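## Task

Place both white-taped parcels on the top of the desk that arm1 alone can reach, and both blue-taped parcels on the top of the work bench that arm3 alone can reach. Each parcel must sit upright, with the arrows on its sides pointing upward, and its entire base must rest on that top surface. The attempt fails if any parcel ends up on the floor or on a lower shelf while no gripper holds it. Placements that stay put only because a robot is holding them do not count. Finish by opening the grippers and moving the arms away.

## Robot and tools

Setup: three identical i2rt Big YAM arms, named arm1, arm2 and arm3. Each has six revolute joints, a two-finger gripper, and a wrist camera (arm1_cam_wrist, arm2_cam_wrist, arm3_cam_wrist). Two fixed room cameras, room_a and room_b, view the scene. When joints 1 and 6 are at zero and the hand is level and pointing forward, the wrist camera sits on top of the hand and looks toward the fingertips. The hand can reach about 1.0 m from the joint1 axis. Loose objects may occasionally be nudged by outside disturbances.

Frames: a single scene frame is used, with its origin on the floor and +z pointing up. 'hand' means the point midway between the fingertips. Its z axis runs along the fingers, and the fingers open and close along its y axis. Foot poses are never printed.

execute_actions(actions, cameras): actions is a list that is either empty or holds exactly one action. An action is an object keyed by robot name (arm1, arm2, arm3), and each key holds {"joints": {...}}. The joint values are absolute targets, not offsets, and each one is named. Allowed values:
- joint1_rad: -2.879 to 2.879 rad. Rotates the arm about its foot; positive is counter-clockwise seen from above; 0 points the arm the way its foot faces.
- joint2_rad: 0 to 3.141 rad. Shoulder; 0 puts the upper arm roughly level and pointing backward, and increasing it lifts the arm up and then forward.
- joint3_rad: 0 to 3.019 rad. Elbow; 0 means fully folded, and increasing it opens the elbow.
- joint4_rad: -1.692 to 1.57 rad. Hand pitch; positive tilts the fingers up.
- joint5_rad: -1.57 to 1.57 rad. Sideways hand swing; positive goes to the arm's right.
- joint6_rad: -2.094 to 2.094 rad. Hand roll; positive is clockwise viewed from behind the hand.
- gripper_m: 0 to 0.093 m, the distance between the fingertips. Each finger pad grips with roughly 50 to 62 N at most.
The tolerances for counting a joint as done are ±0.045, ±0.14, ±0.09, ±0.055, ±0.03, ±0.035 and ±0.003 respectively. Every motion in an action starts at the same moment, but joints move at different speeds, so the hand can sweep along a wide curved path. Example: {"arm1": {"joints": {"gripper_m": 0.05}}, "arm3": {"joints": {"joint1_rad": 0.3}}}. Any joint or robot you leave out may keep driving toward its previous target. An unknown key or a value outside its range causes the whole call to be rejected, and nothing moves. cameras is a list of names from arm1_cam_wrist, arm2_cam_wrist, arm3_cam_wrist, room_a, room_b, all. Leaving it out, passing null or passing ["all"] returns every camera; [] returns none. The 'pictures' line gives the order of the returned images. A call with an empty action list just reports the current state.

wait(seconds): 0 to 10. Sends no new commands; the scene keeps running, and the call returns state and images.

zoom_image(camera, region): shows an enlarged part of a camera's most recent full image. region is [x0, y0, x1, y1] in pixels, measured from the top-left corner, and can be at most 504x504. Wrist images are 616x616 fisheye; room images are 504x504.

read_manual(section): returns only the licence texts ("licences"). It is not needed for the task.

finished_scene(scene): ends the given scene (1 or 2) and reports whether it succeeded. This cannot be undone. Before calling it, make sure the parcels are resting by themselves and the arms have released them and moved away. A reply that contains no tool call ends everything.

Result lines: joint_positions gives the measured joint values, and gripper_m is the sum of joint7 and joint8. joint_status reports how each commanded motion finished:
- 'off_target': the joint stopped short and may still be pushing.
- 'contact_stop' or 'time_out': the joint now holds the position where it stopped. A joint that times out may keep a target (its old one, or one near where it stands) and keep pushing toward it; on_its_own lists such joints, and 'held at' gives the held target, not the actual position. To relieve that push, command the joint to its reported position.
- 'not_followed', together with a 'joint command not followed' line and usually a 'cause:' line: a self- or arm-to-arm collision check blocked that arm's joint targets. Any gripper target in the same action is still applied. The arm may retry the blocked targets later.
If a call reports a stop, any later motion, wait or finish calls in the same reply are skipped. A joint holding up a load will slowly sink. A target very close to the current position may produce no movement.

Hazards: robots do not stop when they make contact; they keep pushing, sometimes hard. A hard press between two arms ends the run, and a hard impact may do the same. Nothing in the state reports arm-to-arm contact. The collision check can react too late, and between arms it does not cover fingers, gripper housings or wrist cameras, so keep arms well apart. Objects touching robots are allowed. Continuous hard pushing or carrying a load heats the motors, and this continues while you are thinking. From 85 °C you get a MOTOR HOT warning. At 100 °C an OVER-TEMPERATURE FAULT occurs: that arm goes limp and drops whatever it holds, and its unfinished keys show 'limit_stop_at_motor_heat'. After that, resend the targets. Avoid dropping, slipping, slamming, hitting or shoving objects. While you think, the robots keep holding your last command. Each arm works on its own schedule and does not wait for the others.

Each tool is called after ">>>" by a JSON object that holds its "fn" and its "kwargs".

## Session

>>> {"fn": "execute_actions", "kwargs": {"actions": []}}

Scene clock: 0.00 s.
arm1.joint_positions: joint1_rad=-0.231 joint2_rad=+0.486 joint3_rad=+1.349 joint4_rad=-1.596 joint5_rad=-0.253 joint6_rad=+0.284 gripper_m=+0.094
arm1.joint_status: not commanded
arm1.hand: x=+0.9220 y=-0.7553 z=+1.4171 quat_wxyz=(-0.274, -0.892, -0.184, +0.310) (m; scene frame)
arm2.joint_positions: joint1_rad=-0.696 joint2_rad=+0.352 joint3_rad=+1.349 joint4_rad=-1.436 joint5_rad=+0.222 joint6_rad=-0.399 gripper_m=+0.095
arm2.joint_status: not commanded
arm2.hand: x=+0.2273 y=+0.2733 z=+1.4499 quat_wxyz=(-0.540, +0.294, -0.785, +0.073) (m; scene frame)
arm3.joint_positions: joint1_rad=+0.212 joint2_rad=+0.426 joint3_rad=+1.330 joint4_rad=-1.501 joint5_rad=-0.216 joint6_rad=-0.004 gripper_m=+0.095
arm3.joint_status: not commanded
arm3.hand: x=-1.0865 y=+0.2380 z=+1.3679 quat_wxyz=(-0.401, -0.558, -0.682, +0.250) (m; scene frame)
pictures: arm1_cam_wrist, arm2_cam_wrist, arm3_cam_wrist, room_a, room_b
Images, in order (width x height): arm1_cam_wrist 616x616, arm2_cam_wrist 616x616, arm3_cam_wrist 616x616, room_a 504x504, room_b 504x504.

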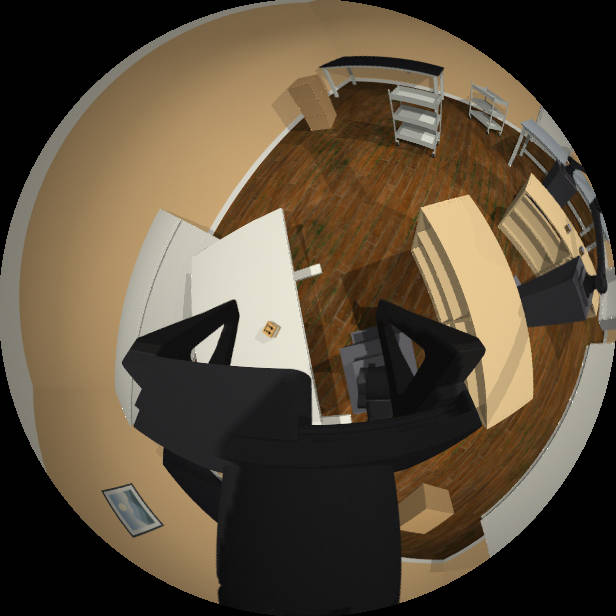

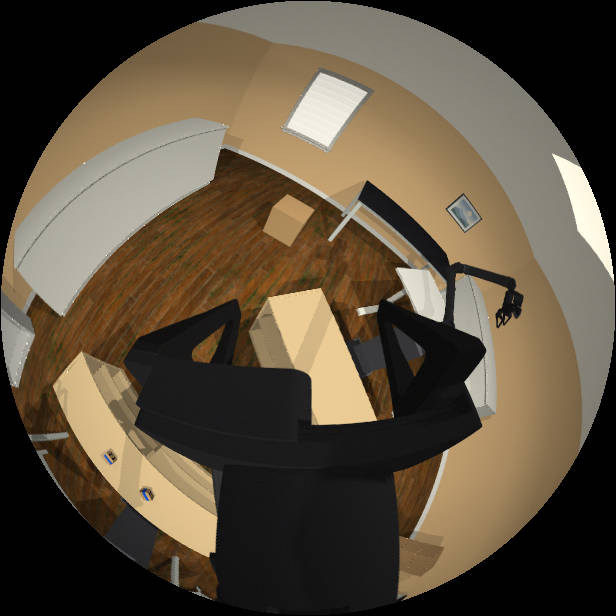

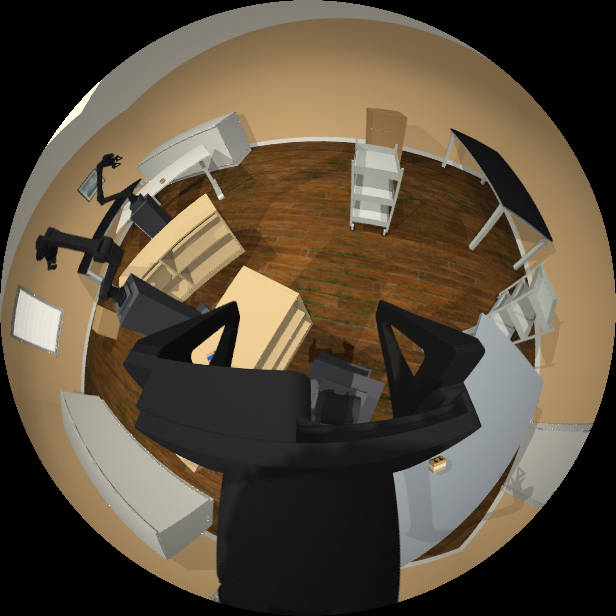

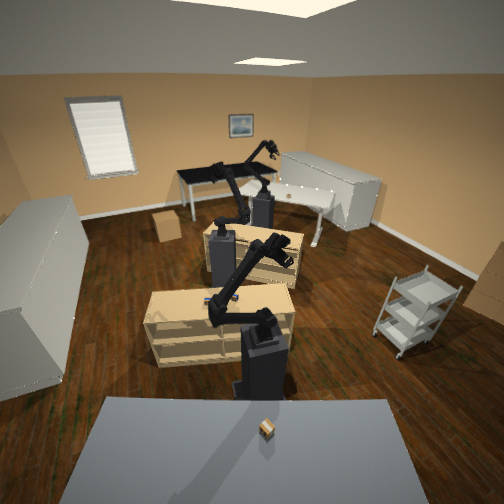

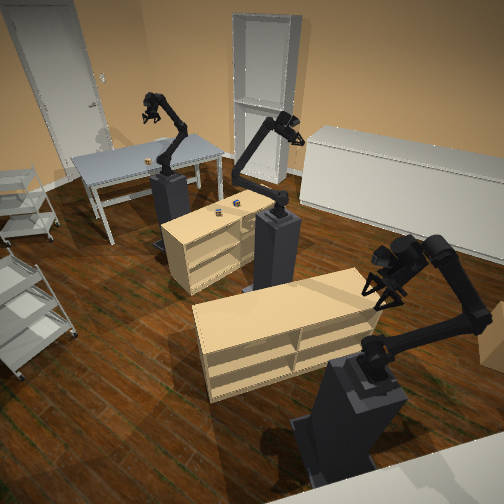

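>>> {"fn": "execute_actions", "kwargs": {"actions": [{"arm1":{"joints":{"joint1_rad":0.9,"joint2_rad":1.75,"joint3_rad":1.55,"joint4_rad":-1.33,"joint5_rad":0,"joint6_rad":0}},"arm2":{"joints":{"joint1_rad":1.85,"joint2_rad":2.0,"joint3_rad":1.55,"joint4_rad":-1.08,"joint5_rad":0,"joint6_rad":0}},"arm3":{"joints":{"joint1_rad":-1.8,"joint2_rad":1.75,"joint3_rad":1.55,"joint4_rad":-1.33,"joint5_rad":0,"joint6_rad":0}}}]}}

>>> {"fn": "zoom_image", "kwargs": {"camera": "room_b", "region": [205,190,255,225]}}

Scene clock: 3.10 s.
arm1.joint_positions: joint1_rad=+0.904 joint2_rad=+1.765 joint3_rad=+1.518 joint4_rad=-1.330 joint5_rad=+0.000 joint6_rad=+0.009 gripper_m=+0.094
arm1.joint_status: all done
arm1.hand: x=+1.1026 y=-1.1630 z=+1.0712 quat_wxyz=(-0.002, -0.657, -0.754, -0.009) (m; scene frame)
arm2.joint_positions: joint1_rad=+1.854 joint2_rad=+2.013 joint3_rad=+1.535 joint4_rad=-1.080 joint5_rad=-0.002 joint6_rad=-0.007 gripper_m=+0.095
arm2.joint_status: all done
arm2.hand: x=-0.4719 y=+0.3354 z=+0.9239 quat_wxyz=(-0.005, +0.998, -0.060, -0.002) (m; scene frame)
arm3.joint_positions: joint1_rad=-1.805 joint2_rad=+1.773 joint3_rad=+1.543 joint4_rad=-1.330 joint5_rad=+0.001 joint6_rad=-0.004 gripper_m=+0.095
arm3.joint_status: all done
arm3.hand: x=-1.6393 y=+0.5730 z=+1.0160 quat_wxyz=(+0.002, -0.983, +0.182, +0.011) (m; scene frame)
pictures: arm1_cam_wrist, arm2_cam_wrist, arm3_cam_wrist, room_a, room_b
Images, in order (width x height): arm1_cam_wrist 616x616, arm2_cam_wrist 616x616, arm3_cam_wrist 616x616, room_a 504x504, room_b 504x504.

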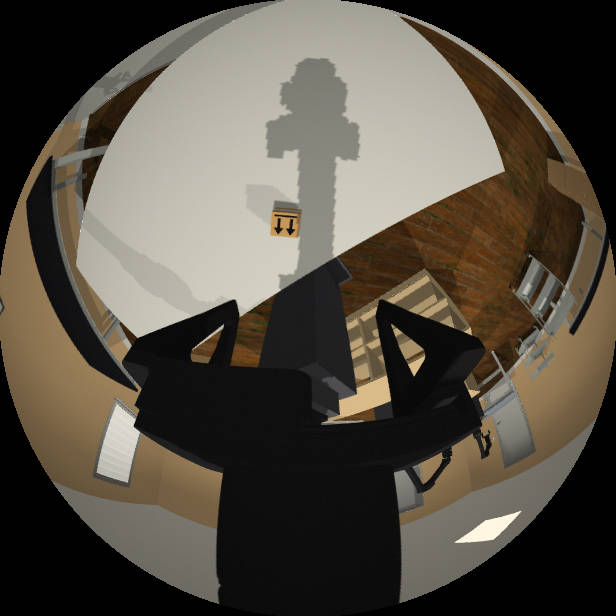

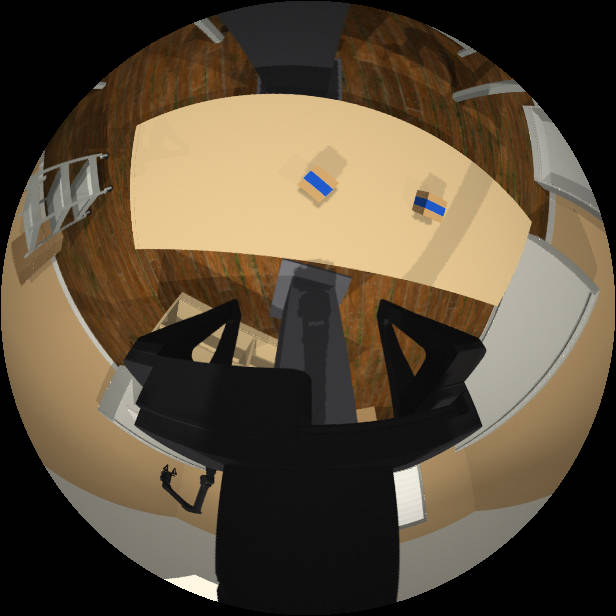

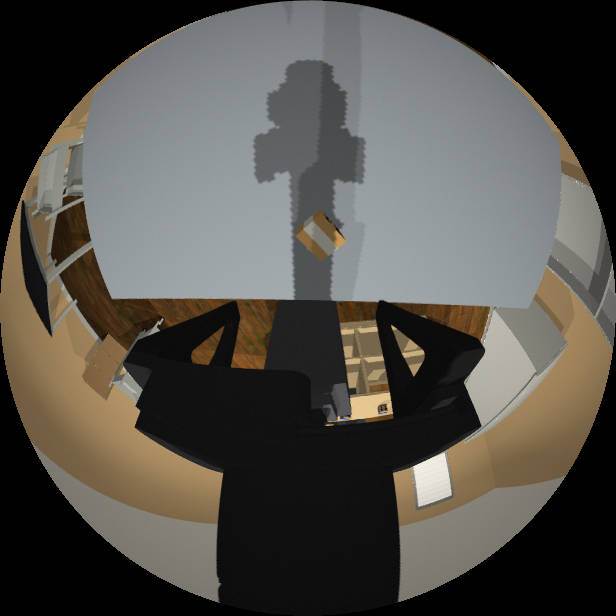

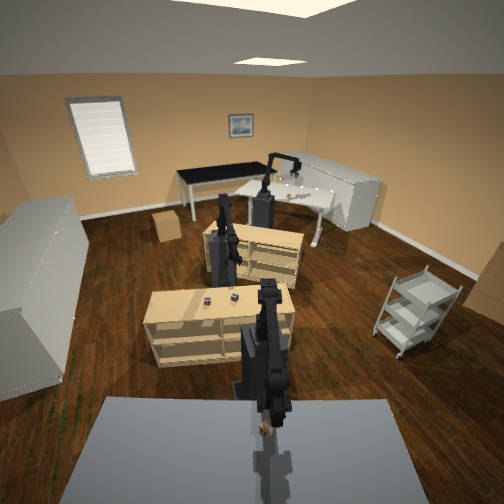

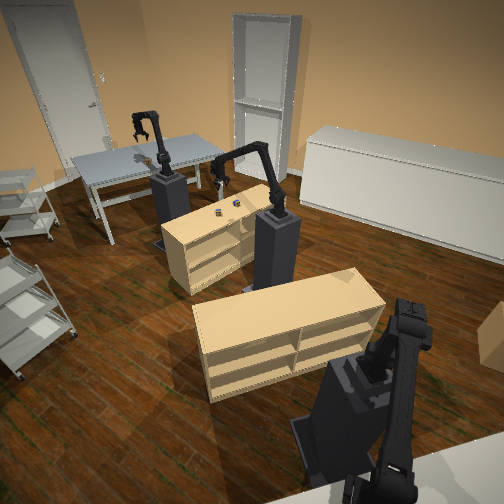

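Region (205, 190, 255, 225) of room_b's 504x504 image, scaled by 10.080, with more detail than that image has; it fills the top 353 rows of this view, and the rest is white.

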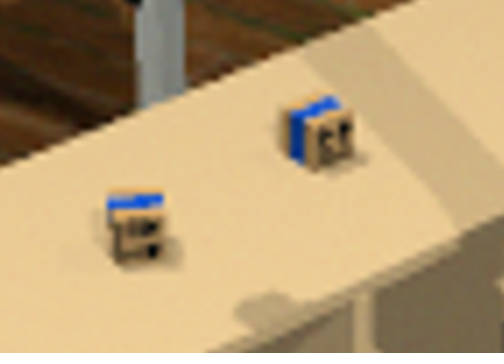

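>>> {"fn": "execute_actions", "kwargs": {"actions": [{"arm1":{"joints":{"joint1_rad":0.985,"joint2_rad":1.9,"joint3_rad":0.55,"joint4_rad":0.97}},"arm2":{"joints":{"joint1_rad":1.82,"joint2_rad":2.35,"joint3_rad":1.69,"joint4_rad":-0.85,"joint6_rad":0.65}},"arm3":{"joints":{"joint1_rad":-1.85,"joint2_rad":1.82,"joint3_rad":1.33,"joint4_rad":-1.045,"joint6_rad":0.65}}}], "cameras": ["arm1_cam_wrist","arm2_cam_wrist","arm3_cam_wrist"]}}

Scene clock: 5.93 s.
arm1.joint_positions: joint1_rad=+0.992 joint2_rad=+1.923 joint3_rad=+0.546 joint4_rad=+0.943 joint5_rad=+0.000 joint6_rad=+0.009 gripper_m=+0.094
arm1.joint_status: all done
arm1.hand: x=+1.1470 y=-1.1368 z=+0.9066 quat_wxyz=(-0.428, -0.528, -0.657, +0.326) (m; scene frame)
arm2.joint_positions: joint1_rad=+1.819 joint2_rad=+2.365 joint3_rad=+1.662 joint4_rad=-0.864 joint5_rad=-0.002 joint6_rad=+0.642 gripper_m=+0.095
arm2.joint_status: all done
arm2.hand: x=-0.5115 y=+0.3648 z=+0.7564 quat_wxyz=(-0.005, +0.920, -0.392, +0.000) (m; scene frame)
arm3.joint_positions: joint1_rad=-1.850 joint2_rad=+1.839 joint3_rad=+1.321 joint4_rad=-1.061 joint5_rad=+0.001 joint6_rad=+0.639 gripper_m=+0.095
arm3.joint_status: all done
arm3.hand: x=-1.6118 y=+0.5867 z=+0.9039 quat_wxyz=(-0.001, -0.864, +0.503, +0.001) (m; scene frame)
pictures: arm1_cam_wrist, arm2_cam_wrist, arm3_cam_wrist
Images, in order (width x height): arm1_cam_wrist 616x616, arm2_cam_wrist 616x616, arm3_cam_wrist 616x616.

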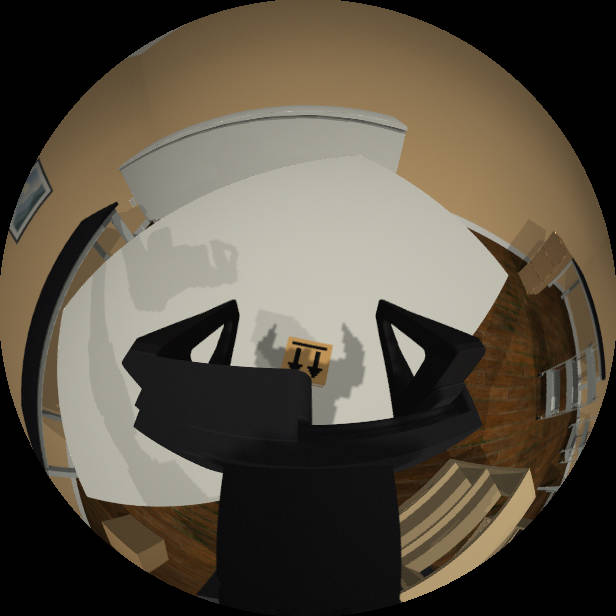

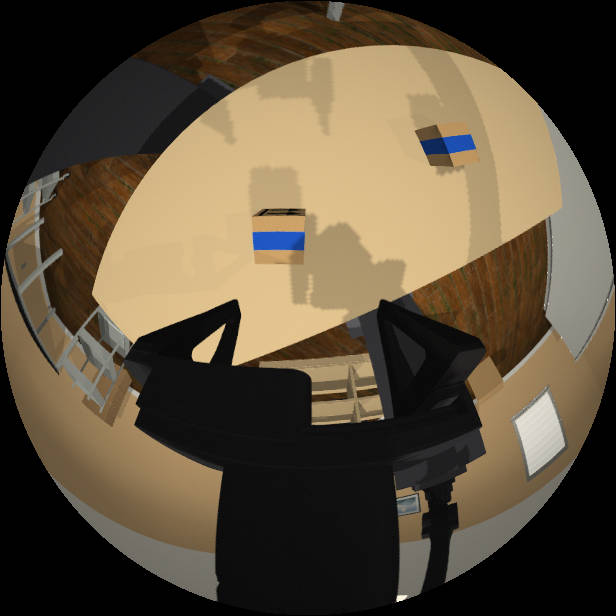

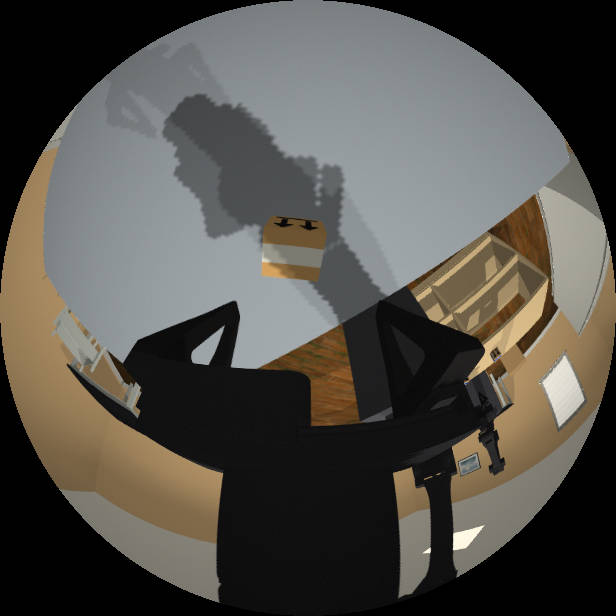

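>>> {"fn": "zoom_image", "kwargs": {"camera": "arm2_cam_wrist", "region": [245,200,315,235]}}

>>> {"fn": "execute_actions", "kwargs": {"actions": [{"arm1":{"joints":{"joint1_rad":1.045,"joint2_rad":2.3,"joint3_rad":0.66,"joint4_rad":1.27,"joint5_rad":0.17,"joint6_rad":0.08}},"arm2":{"joints":{"joint1_rad":1.858,"joint2_rad":2.49,"joint3_rad":1.79,"joint4_rad":-0.8,"joint6_rad":0.68}},"arm3":{"joints":{"joint1_rad":-1.83,"joint2_rad":1.96,"joint3_rad":1.28,"joint4_rad":-0.84,"joint6_rad":0.75}}}], "cameras": ["arm1_cam_wrist","arm2_cam_wrist","arm3_cam_wrist"]}}

Region (245, 200, 315, 235) of arm2_cam_wrist's 616x616 image, scaled by 7.200, with more detail than that image has.

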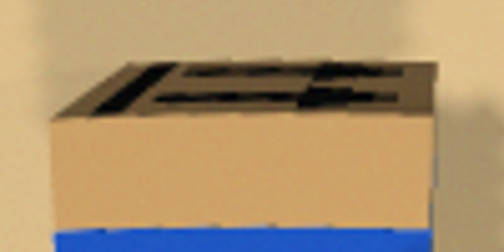

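Scene clock: 7.73 s.
arm1.joint_positions: joint1_rad=+1.044 joint2_rad=+2.319 joint3_rad=+0.655 joint4_rad=+1.243 joint5_rad=+0.167 joint6_rad=+0.070 gripper_m=+0.094
arm1.joint_status: all done
arm1.hand: x=+1.1478 y=-1.1408 z=+0.8043 quat_wxyz=(-0.409, -0.563, -0.621, +0.361) (m; scene frame)
arm2.joint_positions: joint1_rad=+1.862 joint2_rad=+2.503 joint3_rad=+1.767 joint4_rad=-0.808 joint5_rad=-0.002 joint6_rad=+0.673 gripper_m=+0.095
arm2.joint_status: all done
arm2.hand: x=-0.5385 y=+0.3410 z=+0.7007 quat_wxyz=(-0.002, +0.923, -0.385, -0.010) (m; scene frame)
arm3.joint_positions: joint1_rad=-1.837 joint2_rad=+1.983 joint3_rad=+1.274 joint4_rad=-0.856 joint5_rad=+0.001 joint6_rad=+0.739 gripper_m=+0.095
arm3.joint_status: all done
arm3.hand: x=-1.6239 y=+0.5843 z=+0.8168 quat_wxyz=(-0.002, -0.841, +0.540, +0.008) (m; scene frame)
pictures: arm1_cam_wrist, arm2_cam_wrist, arm3_cam_wrist
Images, in order (width x height): arm1_cam_wrist 616x616, arm2_cam_wrist 616x616, arm3_cam_wrist 616x616.

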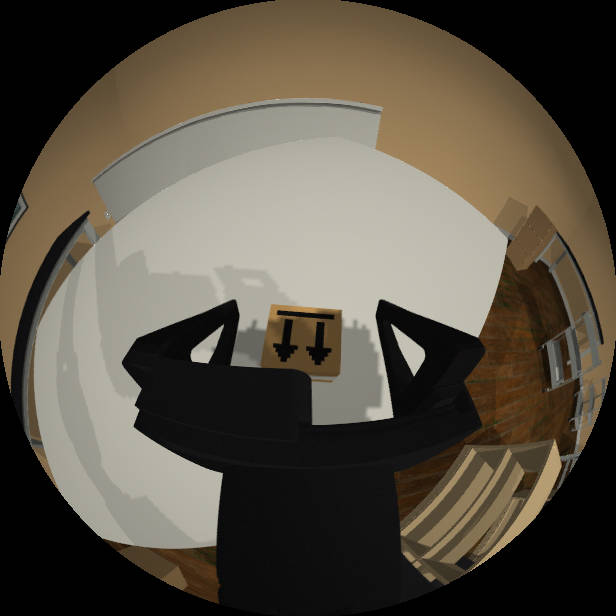

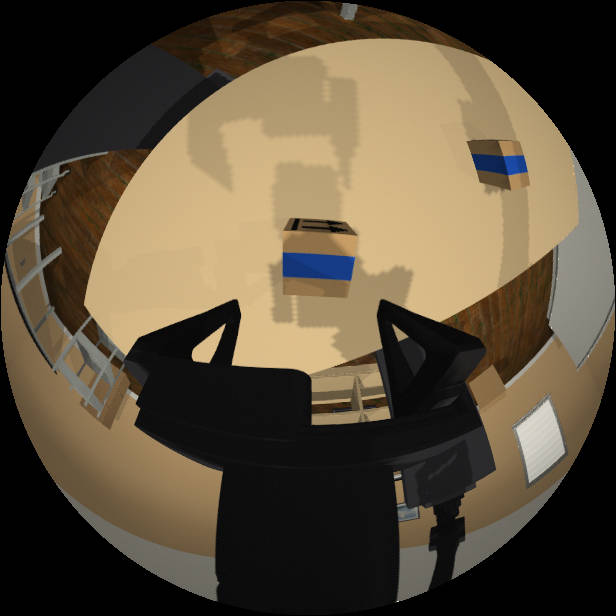

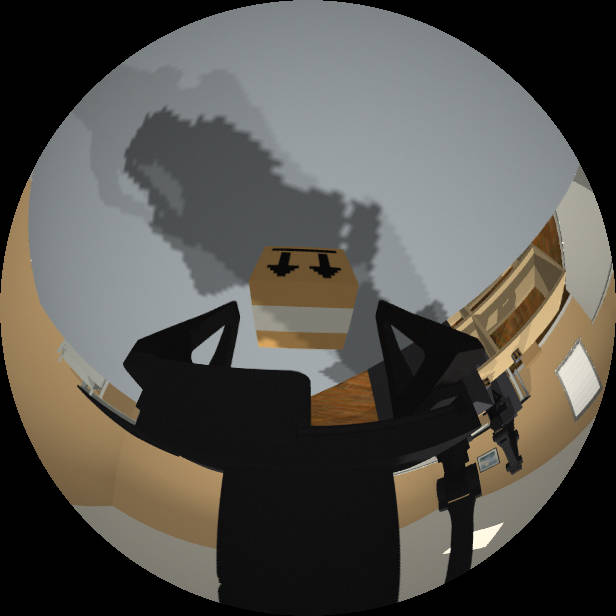

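>>> {"fn": "execute_actions", "kwargs": {"actions": [{"arm1":{"joints":{"joint1_rad":1.062,"joint2_rad":2.445,"joint3_rad":0.705,"joint4_rad":1.35,"joint5_rad":0.2}},"arm2":{"joints":{"joint1_rad":1.846,"joint2_rad":2.62,"joint3_rad":1.83,"joint4_rad":-0.73,"joint6_rad":0.72}},"arm3":{"joints":{"joint2_rad":2.02,"joint4_rad":-0.825}}}], "cameras": ["arm1_cam_wrist","arm2_cam_wrist","arm3_cam_wrist"]}}

Scene clock: 9.37 s.
arm1.joint_positions: joint1_rad=+1.055 joint2_rad=+2.455 joint3_rad=+0.704 joint4_rad=+1.325 joint5_rad=+0.197 joint6_rad=+0.070 gripper_m=+0.094
arm1.joint_status: all done
arm1.hand: x=+1.1474 y=-1.1353 z=+0.7644 quat_wxyz=(-0.402, -0.566, -0.619, +0.368) (m; scene frame)
arm2.joint_positions: joint1_rad=+1.849 joint2_rad=+2.637 joint3_rad=+1.812 joint4_rad=-0.740 joint5_rad=-0.002 joint6_rad=+0.713 gripper_m=+0.095
arm2.joint_status: all done
arm2.hand: x=-0.5281 y=+0.3491 z=+0.6293 quat_wxyz=(-0.004, +0.912, -0.410, -0.001) (m; scene frame)
arm3.joint_positions: joint1_rad=-1.837 joint2_rad=+2.019 joint3_rad=+1.274 joint4_rad=-0.841 joint5_rad=+0.001 joint6_rad=+0.739 gripper_m=+0.095
arm3.joint_status: all done
arm3.hand: x=-1.6214 y=+0.5832 z=+0.7983 quat_wxyz=(+0.000, -0.841, +0.540, -0.003) (m; scene frame)
pictures: arm1_cam_wrist, arm2_cam_wrist, arm3_cam_wrist
Images, in order (width x height): arm1_cam_wrist 616x616, arm2_cam_wrist 616x616, arm3_cam_wrist 616x616.

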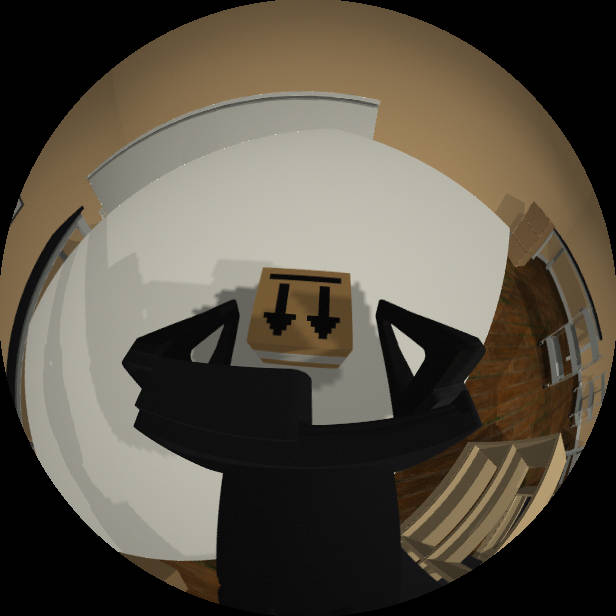

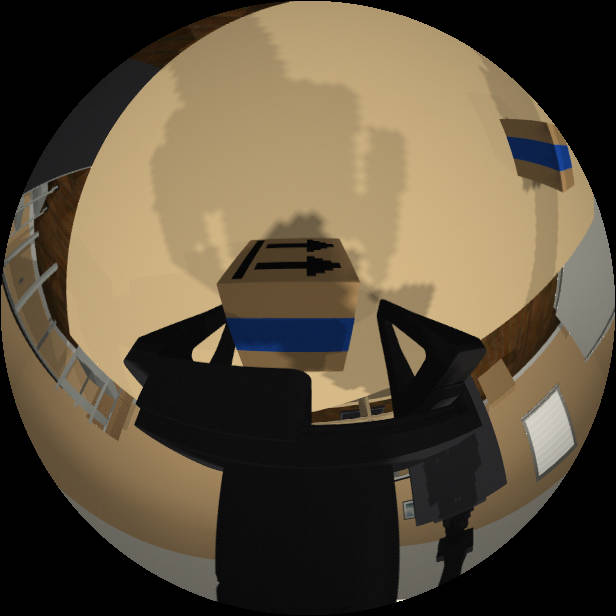

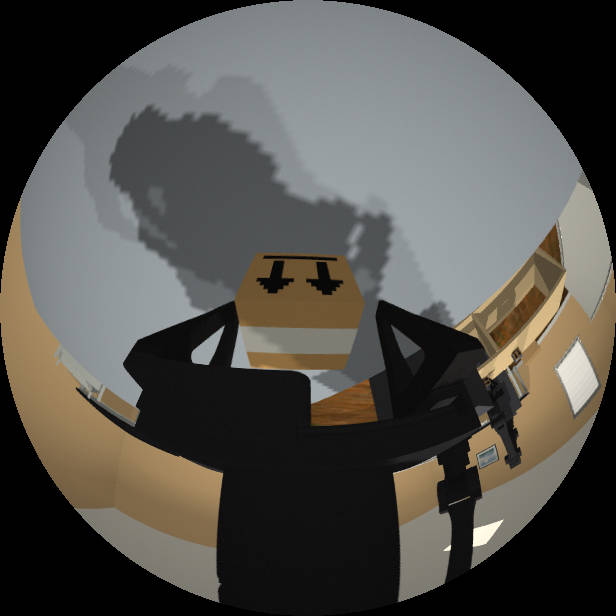

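>>> {"fn": "execute_actions", "kwargs": {"actions": [{"arm1":{"joints":{"joint1_rad":1.072,"joint2_rad":2.51,"joint3_rad":0.735,"joint4_rad":1.385}},"arm2":{"joints":{"joint1_rad":1.866,"gripper_m":0.03}},"arm3":{"joints":{"gripper_m":0.03}}}], "cameras": []}}

>>> {"fn": "execute_actions", "kwargs": {"actions": [{"arm1":{"joints":{"gripper_m":0.03}},"arm2":{"joints":{"joint2_rad":2.57,"joint4_rad":-0.79}},"arm3":{"joints":{"joint2_rad":1.75,"joint4_rad":-1.1}}}], "cameras": ["arm1_cam_wrist","arm2_cam_wrist","arm3_cam_wrist"]}}

Scene clock: 10.63 s.
arm1.joint_positions: joint1_rad=+1.065 joint2_rad=+2.507 joint3_rad=+0.736 joint4_rad=+1.359 joint5_rad=+0.198 joint6_rad=+0.070 gripper_m=+0.094
arm1.joint_status: all done
arm1.hand: x=+1.1537 y=-1.1373 z=+0.7514 quat_wxyz=(-0.409, -0.561, -0.618, +0.369) (m; scene frame)
arm2.joint_positions: joint1_rad=+1.862 joint2_rad=+2.637 joint3_rad=+1.812 joint4_rad=-0.740 joint5_rad=-0.002 joint6_rad=+0.713 gripper_m=+0.049
arm2.joint_status: gripper_m off_target (ended at +0.049, target +0.030); the others done
arm2.hand: x=-0.5292 y=+0.3407 z=+0.6292 quat_wxyz=(-0.004, +0.915, -0.404, -0.001) (m; scene frame)
arm3.joint_positions: joint1_rad=-1.837 joint2_rad=+2.019 joint3_rad=+1.274 joint4_rad=-0.841 joint5_rad=+0.001 joint6_rad=+0.739 gripper_m=+0.055
arm3.joint_status: gripper_m off_target (ended at +0.055, target +0.030)
arm3.hand: x=-1.6214 y=+0.5832 z=+0.7983 quat_wxyz=(+0.000, -0.841, +0.540, -0.003) (m; scene frame)
pictures: none
No camera images: the call's "cameras" was empty. Leave "cameras" out to get every camera's image.

Scene clock: 11.90 s.
arm1.joint_positions: joint1_rad=+1.065 joint2_rad=+2.507 joint3_rad=+0.736 joint4_rad=+1.359 joint5_rad=+0.198 joint6_rad=+0.071 gripper_m=+0.055
arm1.joint_status: gripper_m off_target (ended at +0.055, target +0.030)
arm1.hand: x=+1.1536 y=-1.1373 z=+0.7514 quat_wxyz=(-0.409, -0.561, -0.618, +0.369) (m; scene frame)
arm2.joint_positions: joint1_rad=+1.862 joint2_rad=+2.584 joint3_rad=+1.812 joint4_rad=-0.777 joint5_rad=-0.002 joint6_rad=+0.713 gripper_m=+0.049
arm2.joint_status: all done
arm2.hand: x=-0.5403 y=+0.3416 z=+0.6620 quat_wxyz=(-0.002, +0.915, -0.404, -0.008) (m; scene frame)
arm3.joint_positions: joint1_rad=-1.837 joint2_rad=+1.751 joint3_rad=+1.272 joint4_rad=-1.086 joint5_rad=+0.001 joint6_rad=+0.739 gripper_m=+0.055
arm3.joint_status: all done
arm3.hand: x=-1.5952 y=+0.5724 z=+0.9300 quat_wxyz=(-0.002, -0.841, +0.540, +0.008) (m; scene frame)
pictures: arm1_cam_wrist, arm2_cam_wrist, arm3_cam_wrist
Images, in order (width x height): arm1_cam_wrist 616x616, arm2_cam_wrist 616x616, arm3_cam_wrist 616x616.

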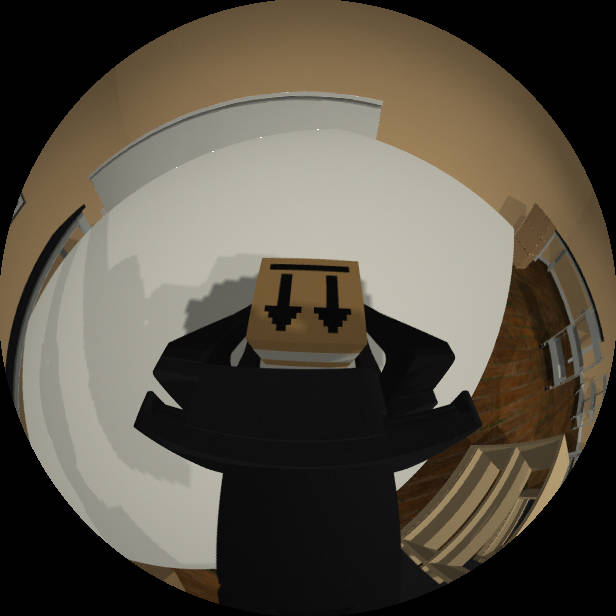

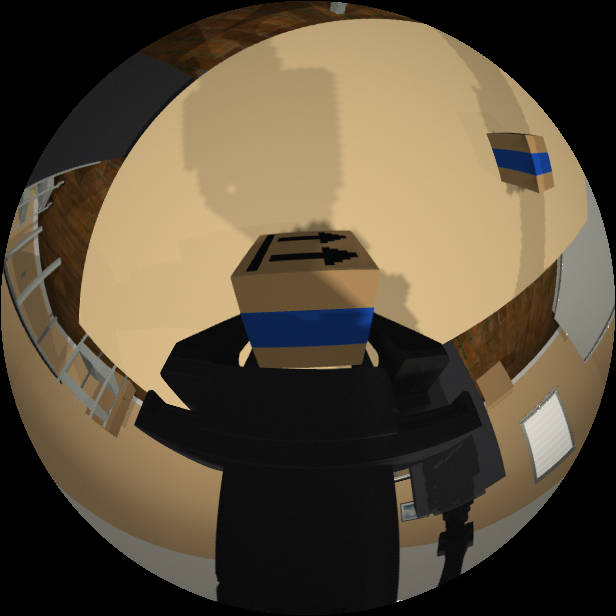

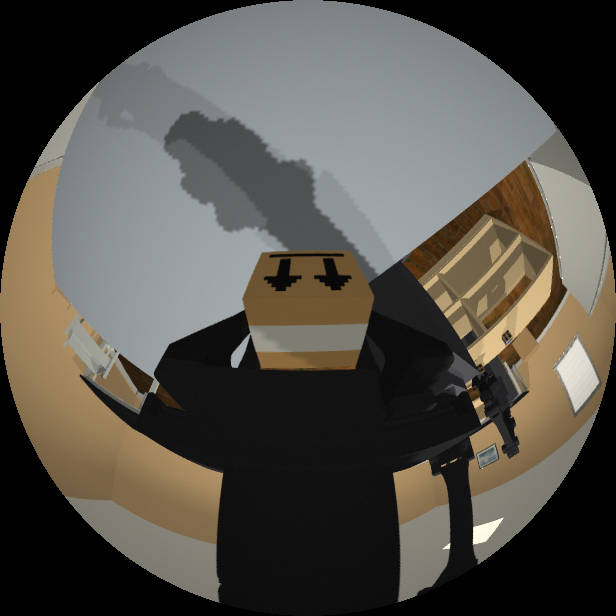

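>>> {"fn": "execute_actions", "kwargs": {"actions": [{"arm1":{"joints":{"joint2_rad":1.8,"joint4_rad":0.8}},"arm2":{"joints":{"joint6_rad":1.52}},"arm3":{"joints":{"joint1_rad":0.5,"joint6_rad":-0.59}}}], "cameras": []}}

>>> {"fn": "execute_actions", "kwargs": {"actions": [{"arm1":{"joints":{"joint3_rad":1.78,"joint4_rad":-1.26,"joint5_rad":0,"joint6_rad":0}},"arm2":{"joints":{"joint2_rad":2.63,"joint4_rad":-0.73}}}], "cameras": []}}

>>> {"fn": "execute_actions", "kwargs": {"actions": [{"arm1":{"joints":{"joint2_rad":2.4}},"arm2":{"joints":{"gripper_m":0.093}}}], "cameras": ["arm1_cam_wrist"]}}

>>> {"fn": "execute_actions", "kwargs": {"actions": [{"arm2":{"joints":{"joint2_rad":2.2,"joint3_rad":1.65,"joint4_rad":-1.0}},"arm1":{"joints":{"joint2_rad":2.465}}}], "cameras": []}}

>>> {"fn": "execute_actions", "kwargs": {"actions": [{"arm2":{"joints":{"joint1_rad":1.0,"joint2_rad":1.5,"joint3_rad":1.2,"joint6_rad":0}},"arm3":{"joints":{"joint1_rad":1.0,"joint2_rad":2.1,"joint3_rad":1.6,"joint4_rad":-1.05}}}], "cameras": []}}

>>> {"fn": "execute_actions", "kwargs": {"actions": [{"arm3":{"joints":{"joint1_rad":1.312,"joint2_rad":2.43,"joint3_rad":1.745,"joint4_rad":-0.81}}}]}}

Scene clock: 15.00 s.
arm1.joint_positions: joint1_rad=+1.065 joint2_rad=+1.806 joint3_rad=+0.729 joint4_rad=+0.809 joint5_rad=+0.198 joint6_rad=+0.072 gripper_m=+0.055
arm1.joint_status: all done
arm1.hand: x=+1.1730 y=-1.2119 z=+1.0047 quat_wxyz=(-0.459, -0.541, -0.582, +0.398) (m; scene frame)
arm2.joint_positions: joint1_rad=+1.862 joint2_rad=+2.584 joint3_rad=+1.812 joint4_rad=-0.777 joint5_rad=-0.002 joint6_rad=+1.513 gripper_m=+0.049
arm2.joint_status: all done
arm2.hand: x=-0.5403 y=+0.3416 z=+0.6620 quat_wxyz=(+0.001, +0.685, -0.728, -0.008) (m; scene frame)
arm3.joint_positions: joint1_rad=+0.506 joint2_rad=+1.753 joint3_rad=+1.272 joint4_rad=-1.086 joint5_rad=+0.000 joint6_rad=-0.579 gripper_m=+0.055
arm3.joint_status: all done
arm3.hand: x=-0.9591 y=-0.0866 z=+0.9211 quat_wxyz=(+0.004, -0.306, -0.952, +0.002) (m; scene frame)
pictures: none
No camera images: the call's "cameras" was empty. Leave "cameras" out to get every camera's image.

Scene clock: 17.03 s.
arm1.joint_positions: joint1_rad=+1.065 joint2_rad=+1.808 joint3_rad=+1.718 joint4_rad=-1.248 joint5_rad=+0.002 joint6_rad=+0.010 gripper_m=+0.055
arm1.joint_status: all done
arm1.hand: x=+1.2098 y=-1.2241 z=+1.1322 quat_wxyz=(-0.099, -0.591, -0.798, +0.063) (m; scene frame)
arm2.joint_positions: joint1_rad=+1.862 joint2_rad=+2.637 joint3_rad=+1.812 joint4_rad=-0.742 joint5_rad=-0.002 joint6_rad=+1.513 gripper_m=+0.049
arm2.joint_status: all done
arm2.hand: x=-0.5284 y=+0.3406 z=+0.6290 quat_wxyz=(-0.005, +0.685, -0.728, -0.002) (m; scene frame)
arm3.joint_positions: joint1_rad=+0.506 joint2_rad=+1.753 joint3_rad=+1.272 joint4_rad=-1.086 joint5_rad=+0.000 joint6_rad=-0.579 gripper_m=+0.055
arm3.joint_status: not commanded
arm3.hand: x=-0.9591 y=-0.0866 z=+0.9211 quat_wxyz=(+0.004, -0.306, -0.952, +0.002) (m; scene frame)
pictures: none
No camera images: the call's "cameras" was empty. Leave "cameras" out to get every camera's image.

Scene clock: 18.60 s.
arm1.joint_positions: joint1_rad=+1.065 joint2_rad=+2.430 joint3_rad=+1.742 joint4_rad=-1.248 joint5_rad=+0.002 joint6_rad=+0.010 gripper_m=+0.055
arm1.joint_status: all done
arm1.hand: x=+1.1992 y=-1.1717 z=+0.7776 quat_wxyz=(+0.142, -0.583, -0.792, -0.112) (m; scene frame)
arm2.joint_positions: joint1_rad=+1.862 joint2_rad=+2.637 joint3_rad=+1.812 joint4_rad=-0.742 joint5_rad=-0.002 joint6_rad=+1.513 gripper_m=+0.093
arm2.joint_status: all done
arm2.hand: x=-0.5284 y=+0.3406 z=+0.6290 quat_wxyz=(-0.005, +0.685, -0.728, -0.002) (m; scene frame)
arm3.joint_positions: joint1_rad=+0.506 joint2_rad=+1.753 joint3_rad=+1.272 joint4_rad=-1.086 joint5_rad=+0.000 joint6_rad=-0.579 gripper_m=+0.055
arm3.joint_status: not commanded
arm3.hand: x=-0.9591 y=-0.0866 z=+0.9211 quat_wxyz=(+0.004, -0.306, -0.952, +0.002) (m; scene frame)
pictures: arm1_cam_wrist
Images, in order (width x height): arm1_cam_wrist 616x616.

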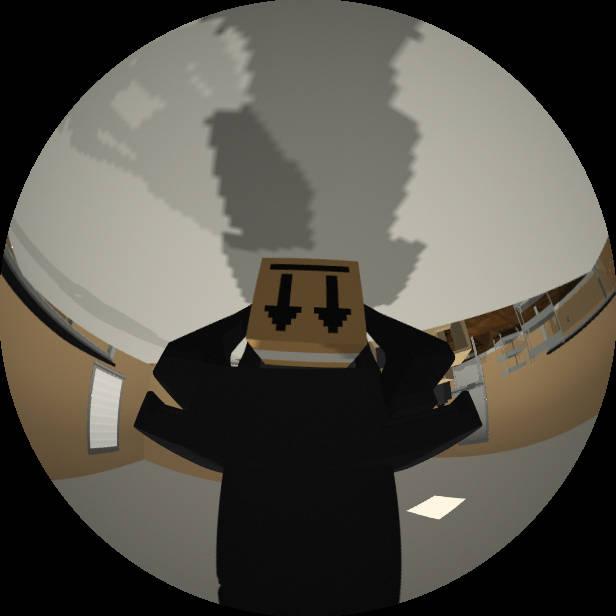

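Scene clock: 20.17 s.
arm1.joint_positions: joint1_rad=+1.065 joint2_rad=+2.465 joint3_rad=+1.744 joint4_rad=-1.248 joint5_rad=+0.002 joint6_rad=+0.010 gripper_m=+0.055
arm1.joint_status: all done
arm1.hand: x=+1.1966 y=-1.1625 z=+0.7589 quat_wxyz=(+0.156, -0.581, -0.789, -0.121) (m; scene frame)
arm2.joint_positions: joint1_rad=+1.862 joint2_rad=+2.205 joint3_rad=+1.640 joint4_rad=-0.987 joint5_rad=-0.002 joint6_rad=+1.514 gripper_m=+0.093
arm2.joint_status: all done
arm2.hand: x=-0.5123 y=+0.3363 z=+0.8465 quat_wxyz=(+0.000, +0.685, -0.729, -0.008) (m; scene frame)
arm3.joint_positions: joint1_rad=+0.506 joint2_rad=+1.753 joint3_rad=+1.272 joint4_rad=-1.086 joint5_rad=+0.000 joint6_rad=-0.579 gripper_m=+0.055
arm3.joint_status: not commanded
arm3.hand: x=-0.9591 y=-0.0866 z=+0.9211 quat_wxyz=(+0.004, -0.306, -0.952, +0.002) (m; scene frame)
pictures: none
No camera images: the call's "cameras" was empty. Leave "cameras" out to get every camera's image.

Scene clock: 22.30 s.
arm1.joint_positions: joint1_rad=+1.065 joint2_rad=+2.465 joint3_rad=+1.744 joint4_rad=-1.248 joint5_rad=+0.002 joint6_rad=+0.010 gripper_m=+0.055
arm1.joint_status: not commanded
arm1.hand: x=+1.1966 y=-1.1625 z=+0.7589 quat_wxyz=(+0.156, -0.581, -0.789, -0.121) (m; scene frame)
arm2.joint_positions: joint1_rad=+1.000 joint2_rad=+1.497 joint3_rad=+1.191 joint4_rad=-0.988 joint5_rad=+0.002 joint6_rad=+0.008 gripper_m=+0.093
arm2.joint_status: all done
arm2.hand: x=-0.1637 y=+0.6698 z=+1.0693 quat_wxyz=(-0.072, +0.872, -0.470, -0.120) (m; scene frame)
arm3.joint_positions: joint1_rad=+0.997 joint2_rad=+2.124 joint3_rad=+1.551 joint4_rad=-1.053 joint5_rad=-0.002 joint6_rad=-0.581 gripper_m=+0.055
arm3.joint_status: all done
arm3.hand: x=-0.6953 y=-0.0054 z=+0.8149 quat_wxyz=(+0.027, -0.065, -0.997, -0.018) (m; scene frame)
pictures: none
No camera images: the call's "cameras" was empty. Leave "cameras" out to get every camera's image.

Scene clock: 23.83 s.
arm1.joint_positions: joint1_rad=+1.065 joint2_rad=+2.465 joint3_rad=+1.744 joint4_rad=-1.248 joint5_rad=+0.002 joint6_rad=+0.010 gripper_m=+0.055
arm1.joint_status: not commanded
arm1.hand: x=+1.1966 y=-1.1625 z=+0.7589 quat_wxyz=(+0.156, -0.581, -0.789, -0.121) (m; scene frame)
arm2.joint_positions: joint1_rad=+1.000 joint2_rad=+1.497 joint3_rad=+1.191 joint4_rad=-0.988 joint5_rad=+0.002 joint6_rad=+0.008 gripper_m=+0.093
arm2.joint_status: not commanded
arm2.hand: x=-0.1637 y=+0.6698 z=+1.0693 quat_wxyz=(-0.072, +0.872, -0.469, -0.120) (m; scene frame)
arm3.joint_positions: joint1_rad=+1.304 joint2_rad=+2.464 joint3_rad=+1.730 joint4_rad=-0.821 joint5_rad=-0.001 joint6_rad=-0.582 gripper_m=+0.055
arm3.joint_status: all done
arm3.hand: x=-0.5465 y=+0.1232 z=+0.6617 quat_wxyz=(-0.002, +0.089, -0.996, +0.002) (m; scene frame)
pictures: arm1_cam_wrist, arm2_cam_wrist, arm3_cam_wrist, room_a, room_b
Images, in order (width x height): arm1_cam_wrist 616x616, arm2_cam_wrist 616x616, arm3_cam_wrist 616x616, room_a 504x504, room_b 504x504.

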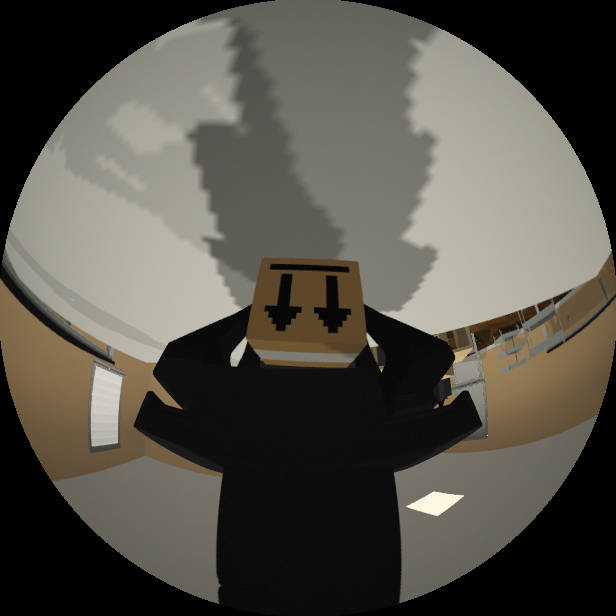

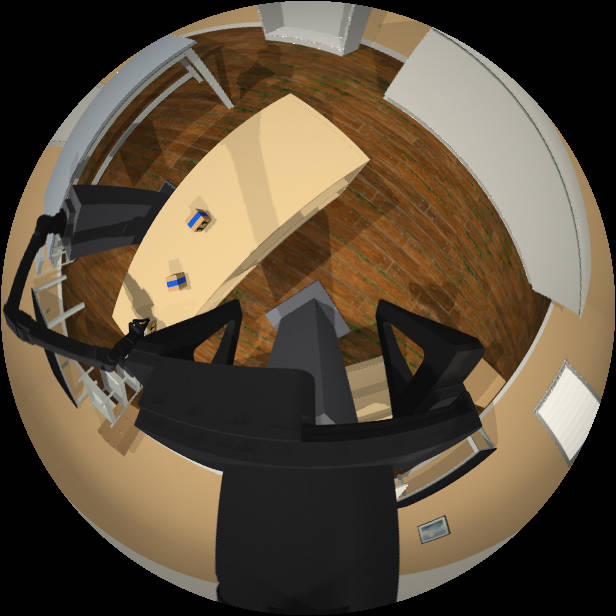

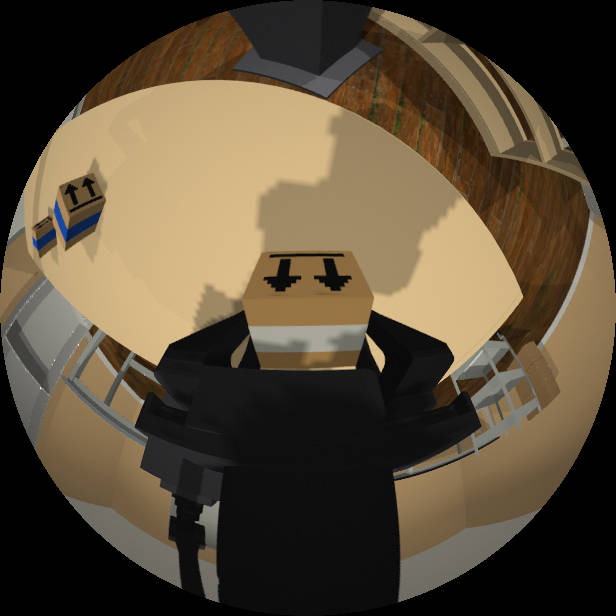

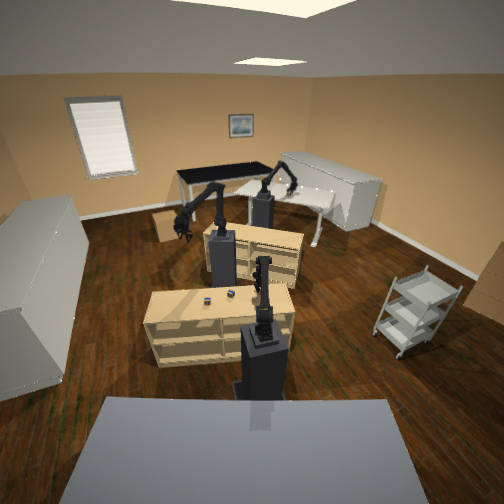

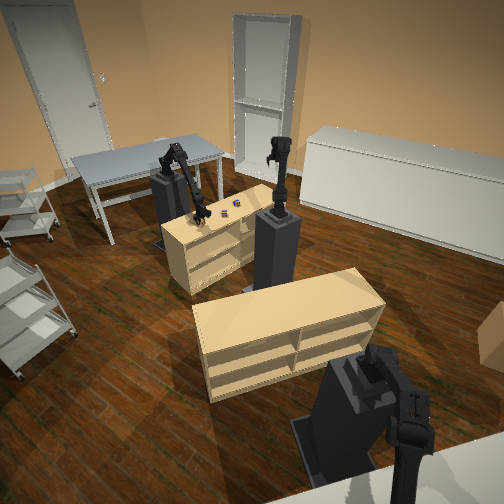

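>>> {"fn": "zoom_image", "kwargs": {"camera": "arm3_cam_wrist", "region": [20,165,120,265]}}

>>> {"fn": "execute_actions", "kwargs": {"actions": [{"arm3":{"joints":{"joint2_rad":2.515,"joint4_rad":-0.76}},"arm1":{"joints":{"joint2_rad":2.5}}}], "cameras": ["arm1_cam_wrist","arm3_cam_wrist"]}}

Region (20, 165, 120, 265) of arm3_cam_wrist's 616x616 image, scaled by 5.040, with more detail than that image has.

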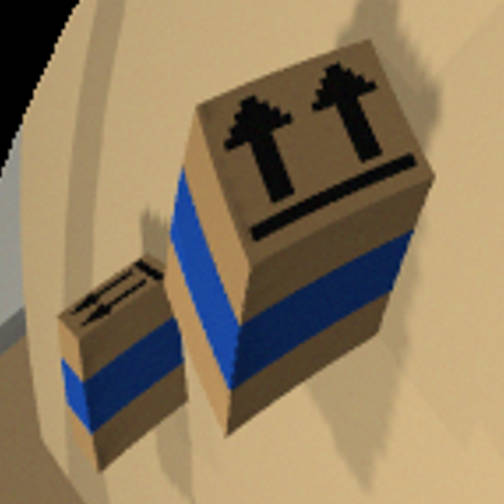

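Scene clock: 24.77 s.
arm1.joint_positions: joint1_rad=+1.065 joint2_rad=+2.483 joint3_rad=+1.747 joint4_rad=-1.251 joint5_rad=+0.001 joint6_rad=+0.008 gripper_m=+0.055
arm1.joint_status: all done
arm1.hand: x=+1.1957 y=-1.1584 z=+0.7503 quat_wxyz=(+0.162, -0.579, -0.789, -0.127) (m; scene frame)
arm2.joint_positions: joint1_rad=+1.000 joint2_rad=+1.497 joint3_rad=+1.191 joint4_rad=-0.988 joint5_rad=+0.002 joint6_rad=+0.008 gripper_m=+0.093
arm2.joint_status: not commanded
arm2.hand: x=-0.1637 y=+0.6698 z=+1.0693 quat_wxyz=(-0.072, +0.872, -0.469, -0.120) (m; scene frame)
arm3.joint_positions: joint1_rad=+1.306 joint2_rad=+2.486 joint3_rad=+1.730 joint4_rad=-0.773 joint5_rad=+0.002 joint6_rad=-0.583 gripper_m=+0.055
arm3.joint_status: all done
arm3.hand: x=-0.5419 y=+0.1220 z=+0.6486 quat_wxyz=(-0.013, +0.091, -0.996, +0.009) (m; scene frame)
pictures: arm1_cam_wrist, arm3_cam_wrist
Images, in order (width x height): arm1_cam_wrist 616x616, arm3_cam_wrist 616x616.

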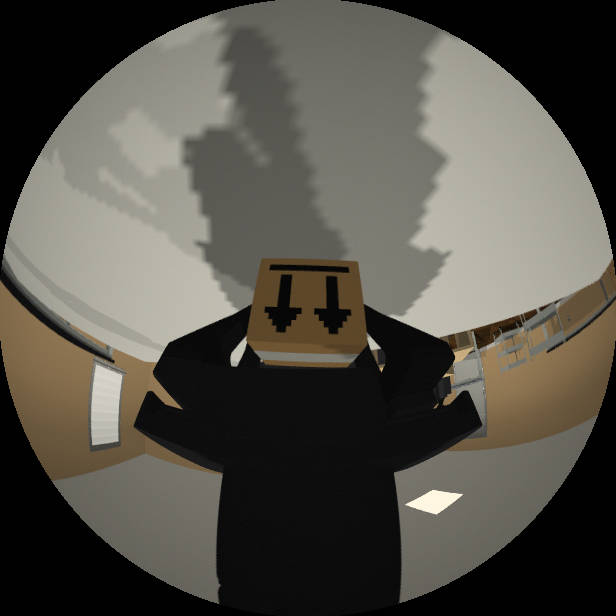

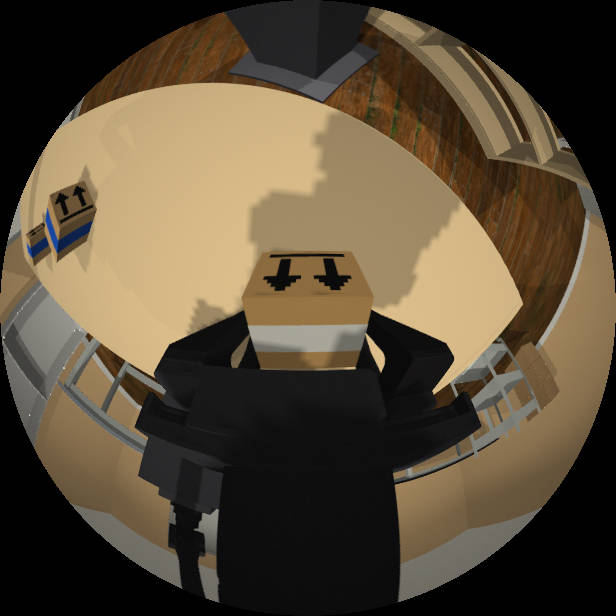

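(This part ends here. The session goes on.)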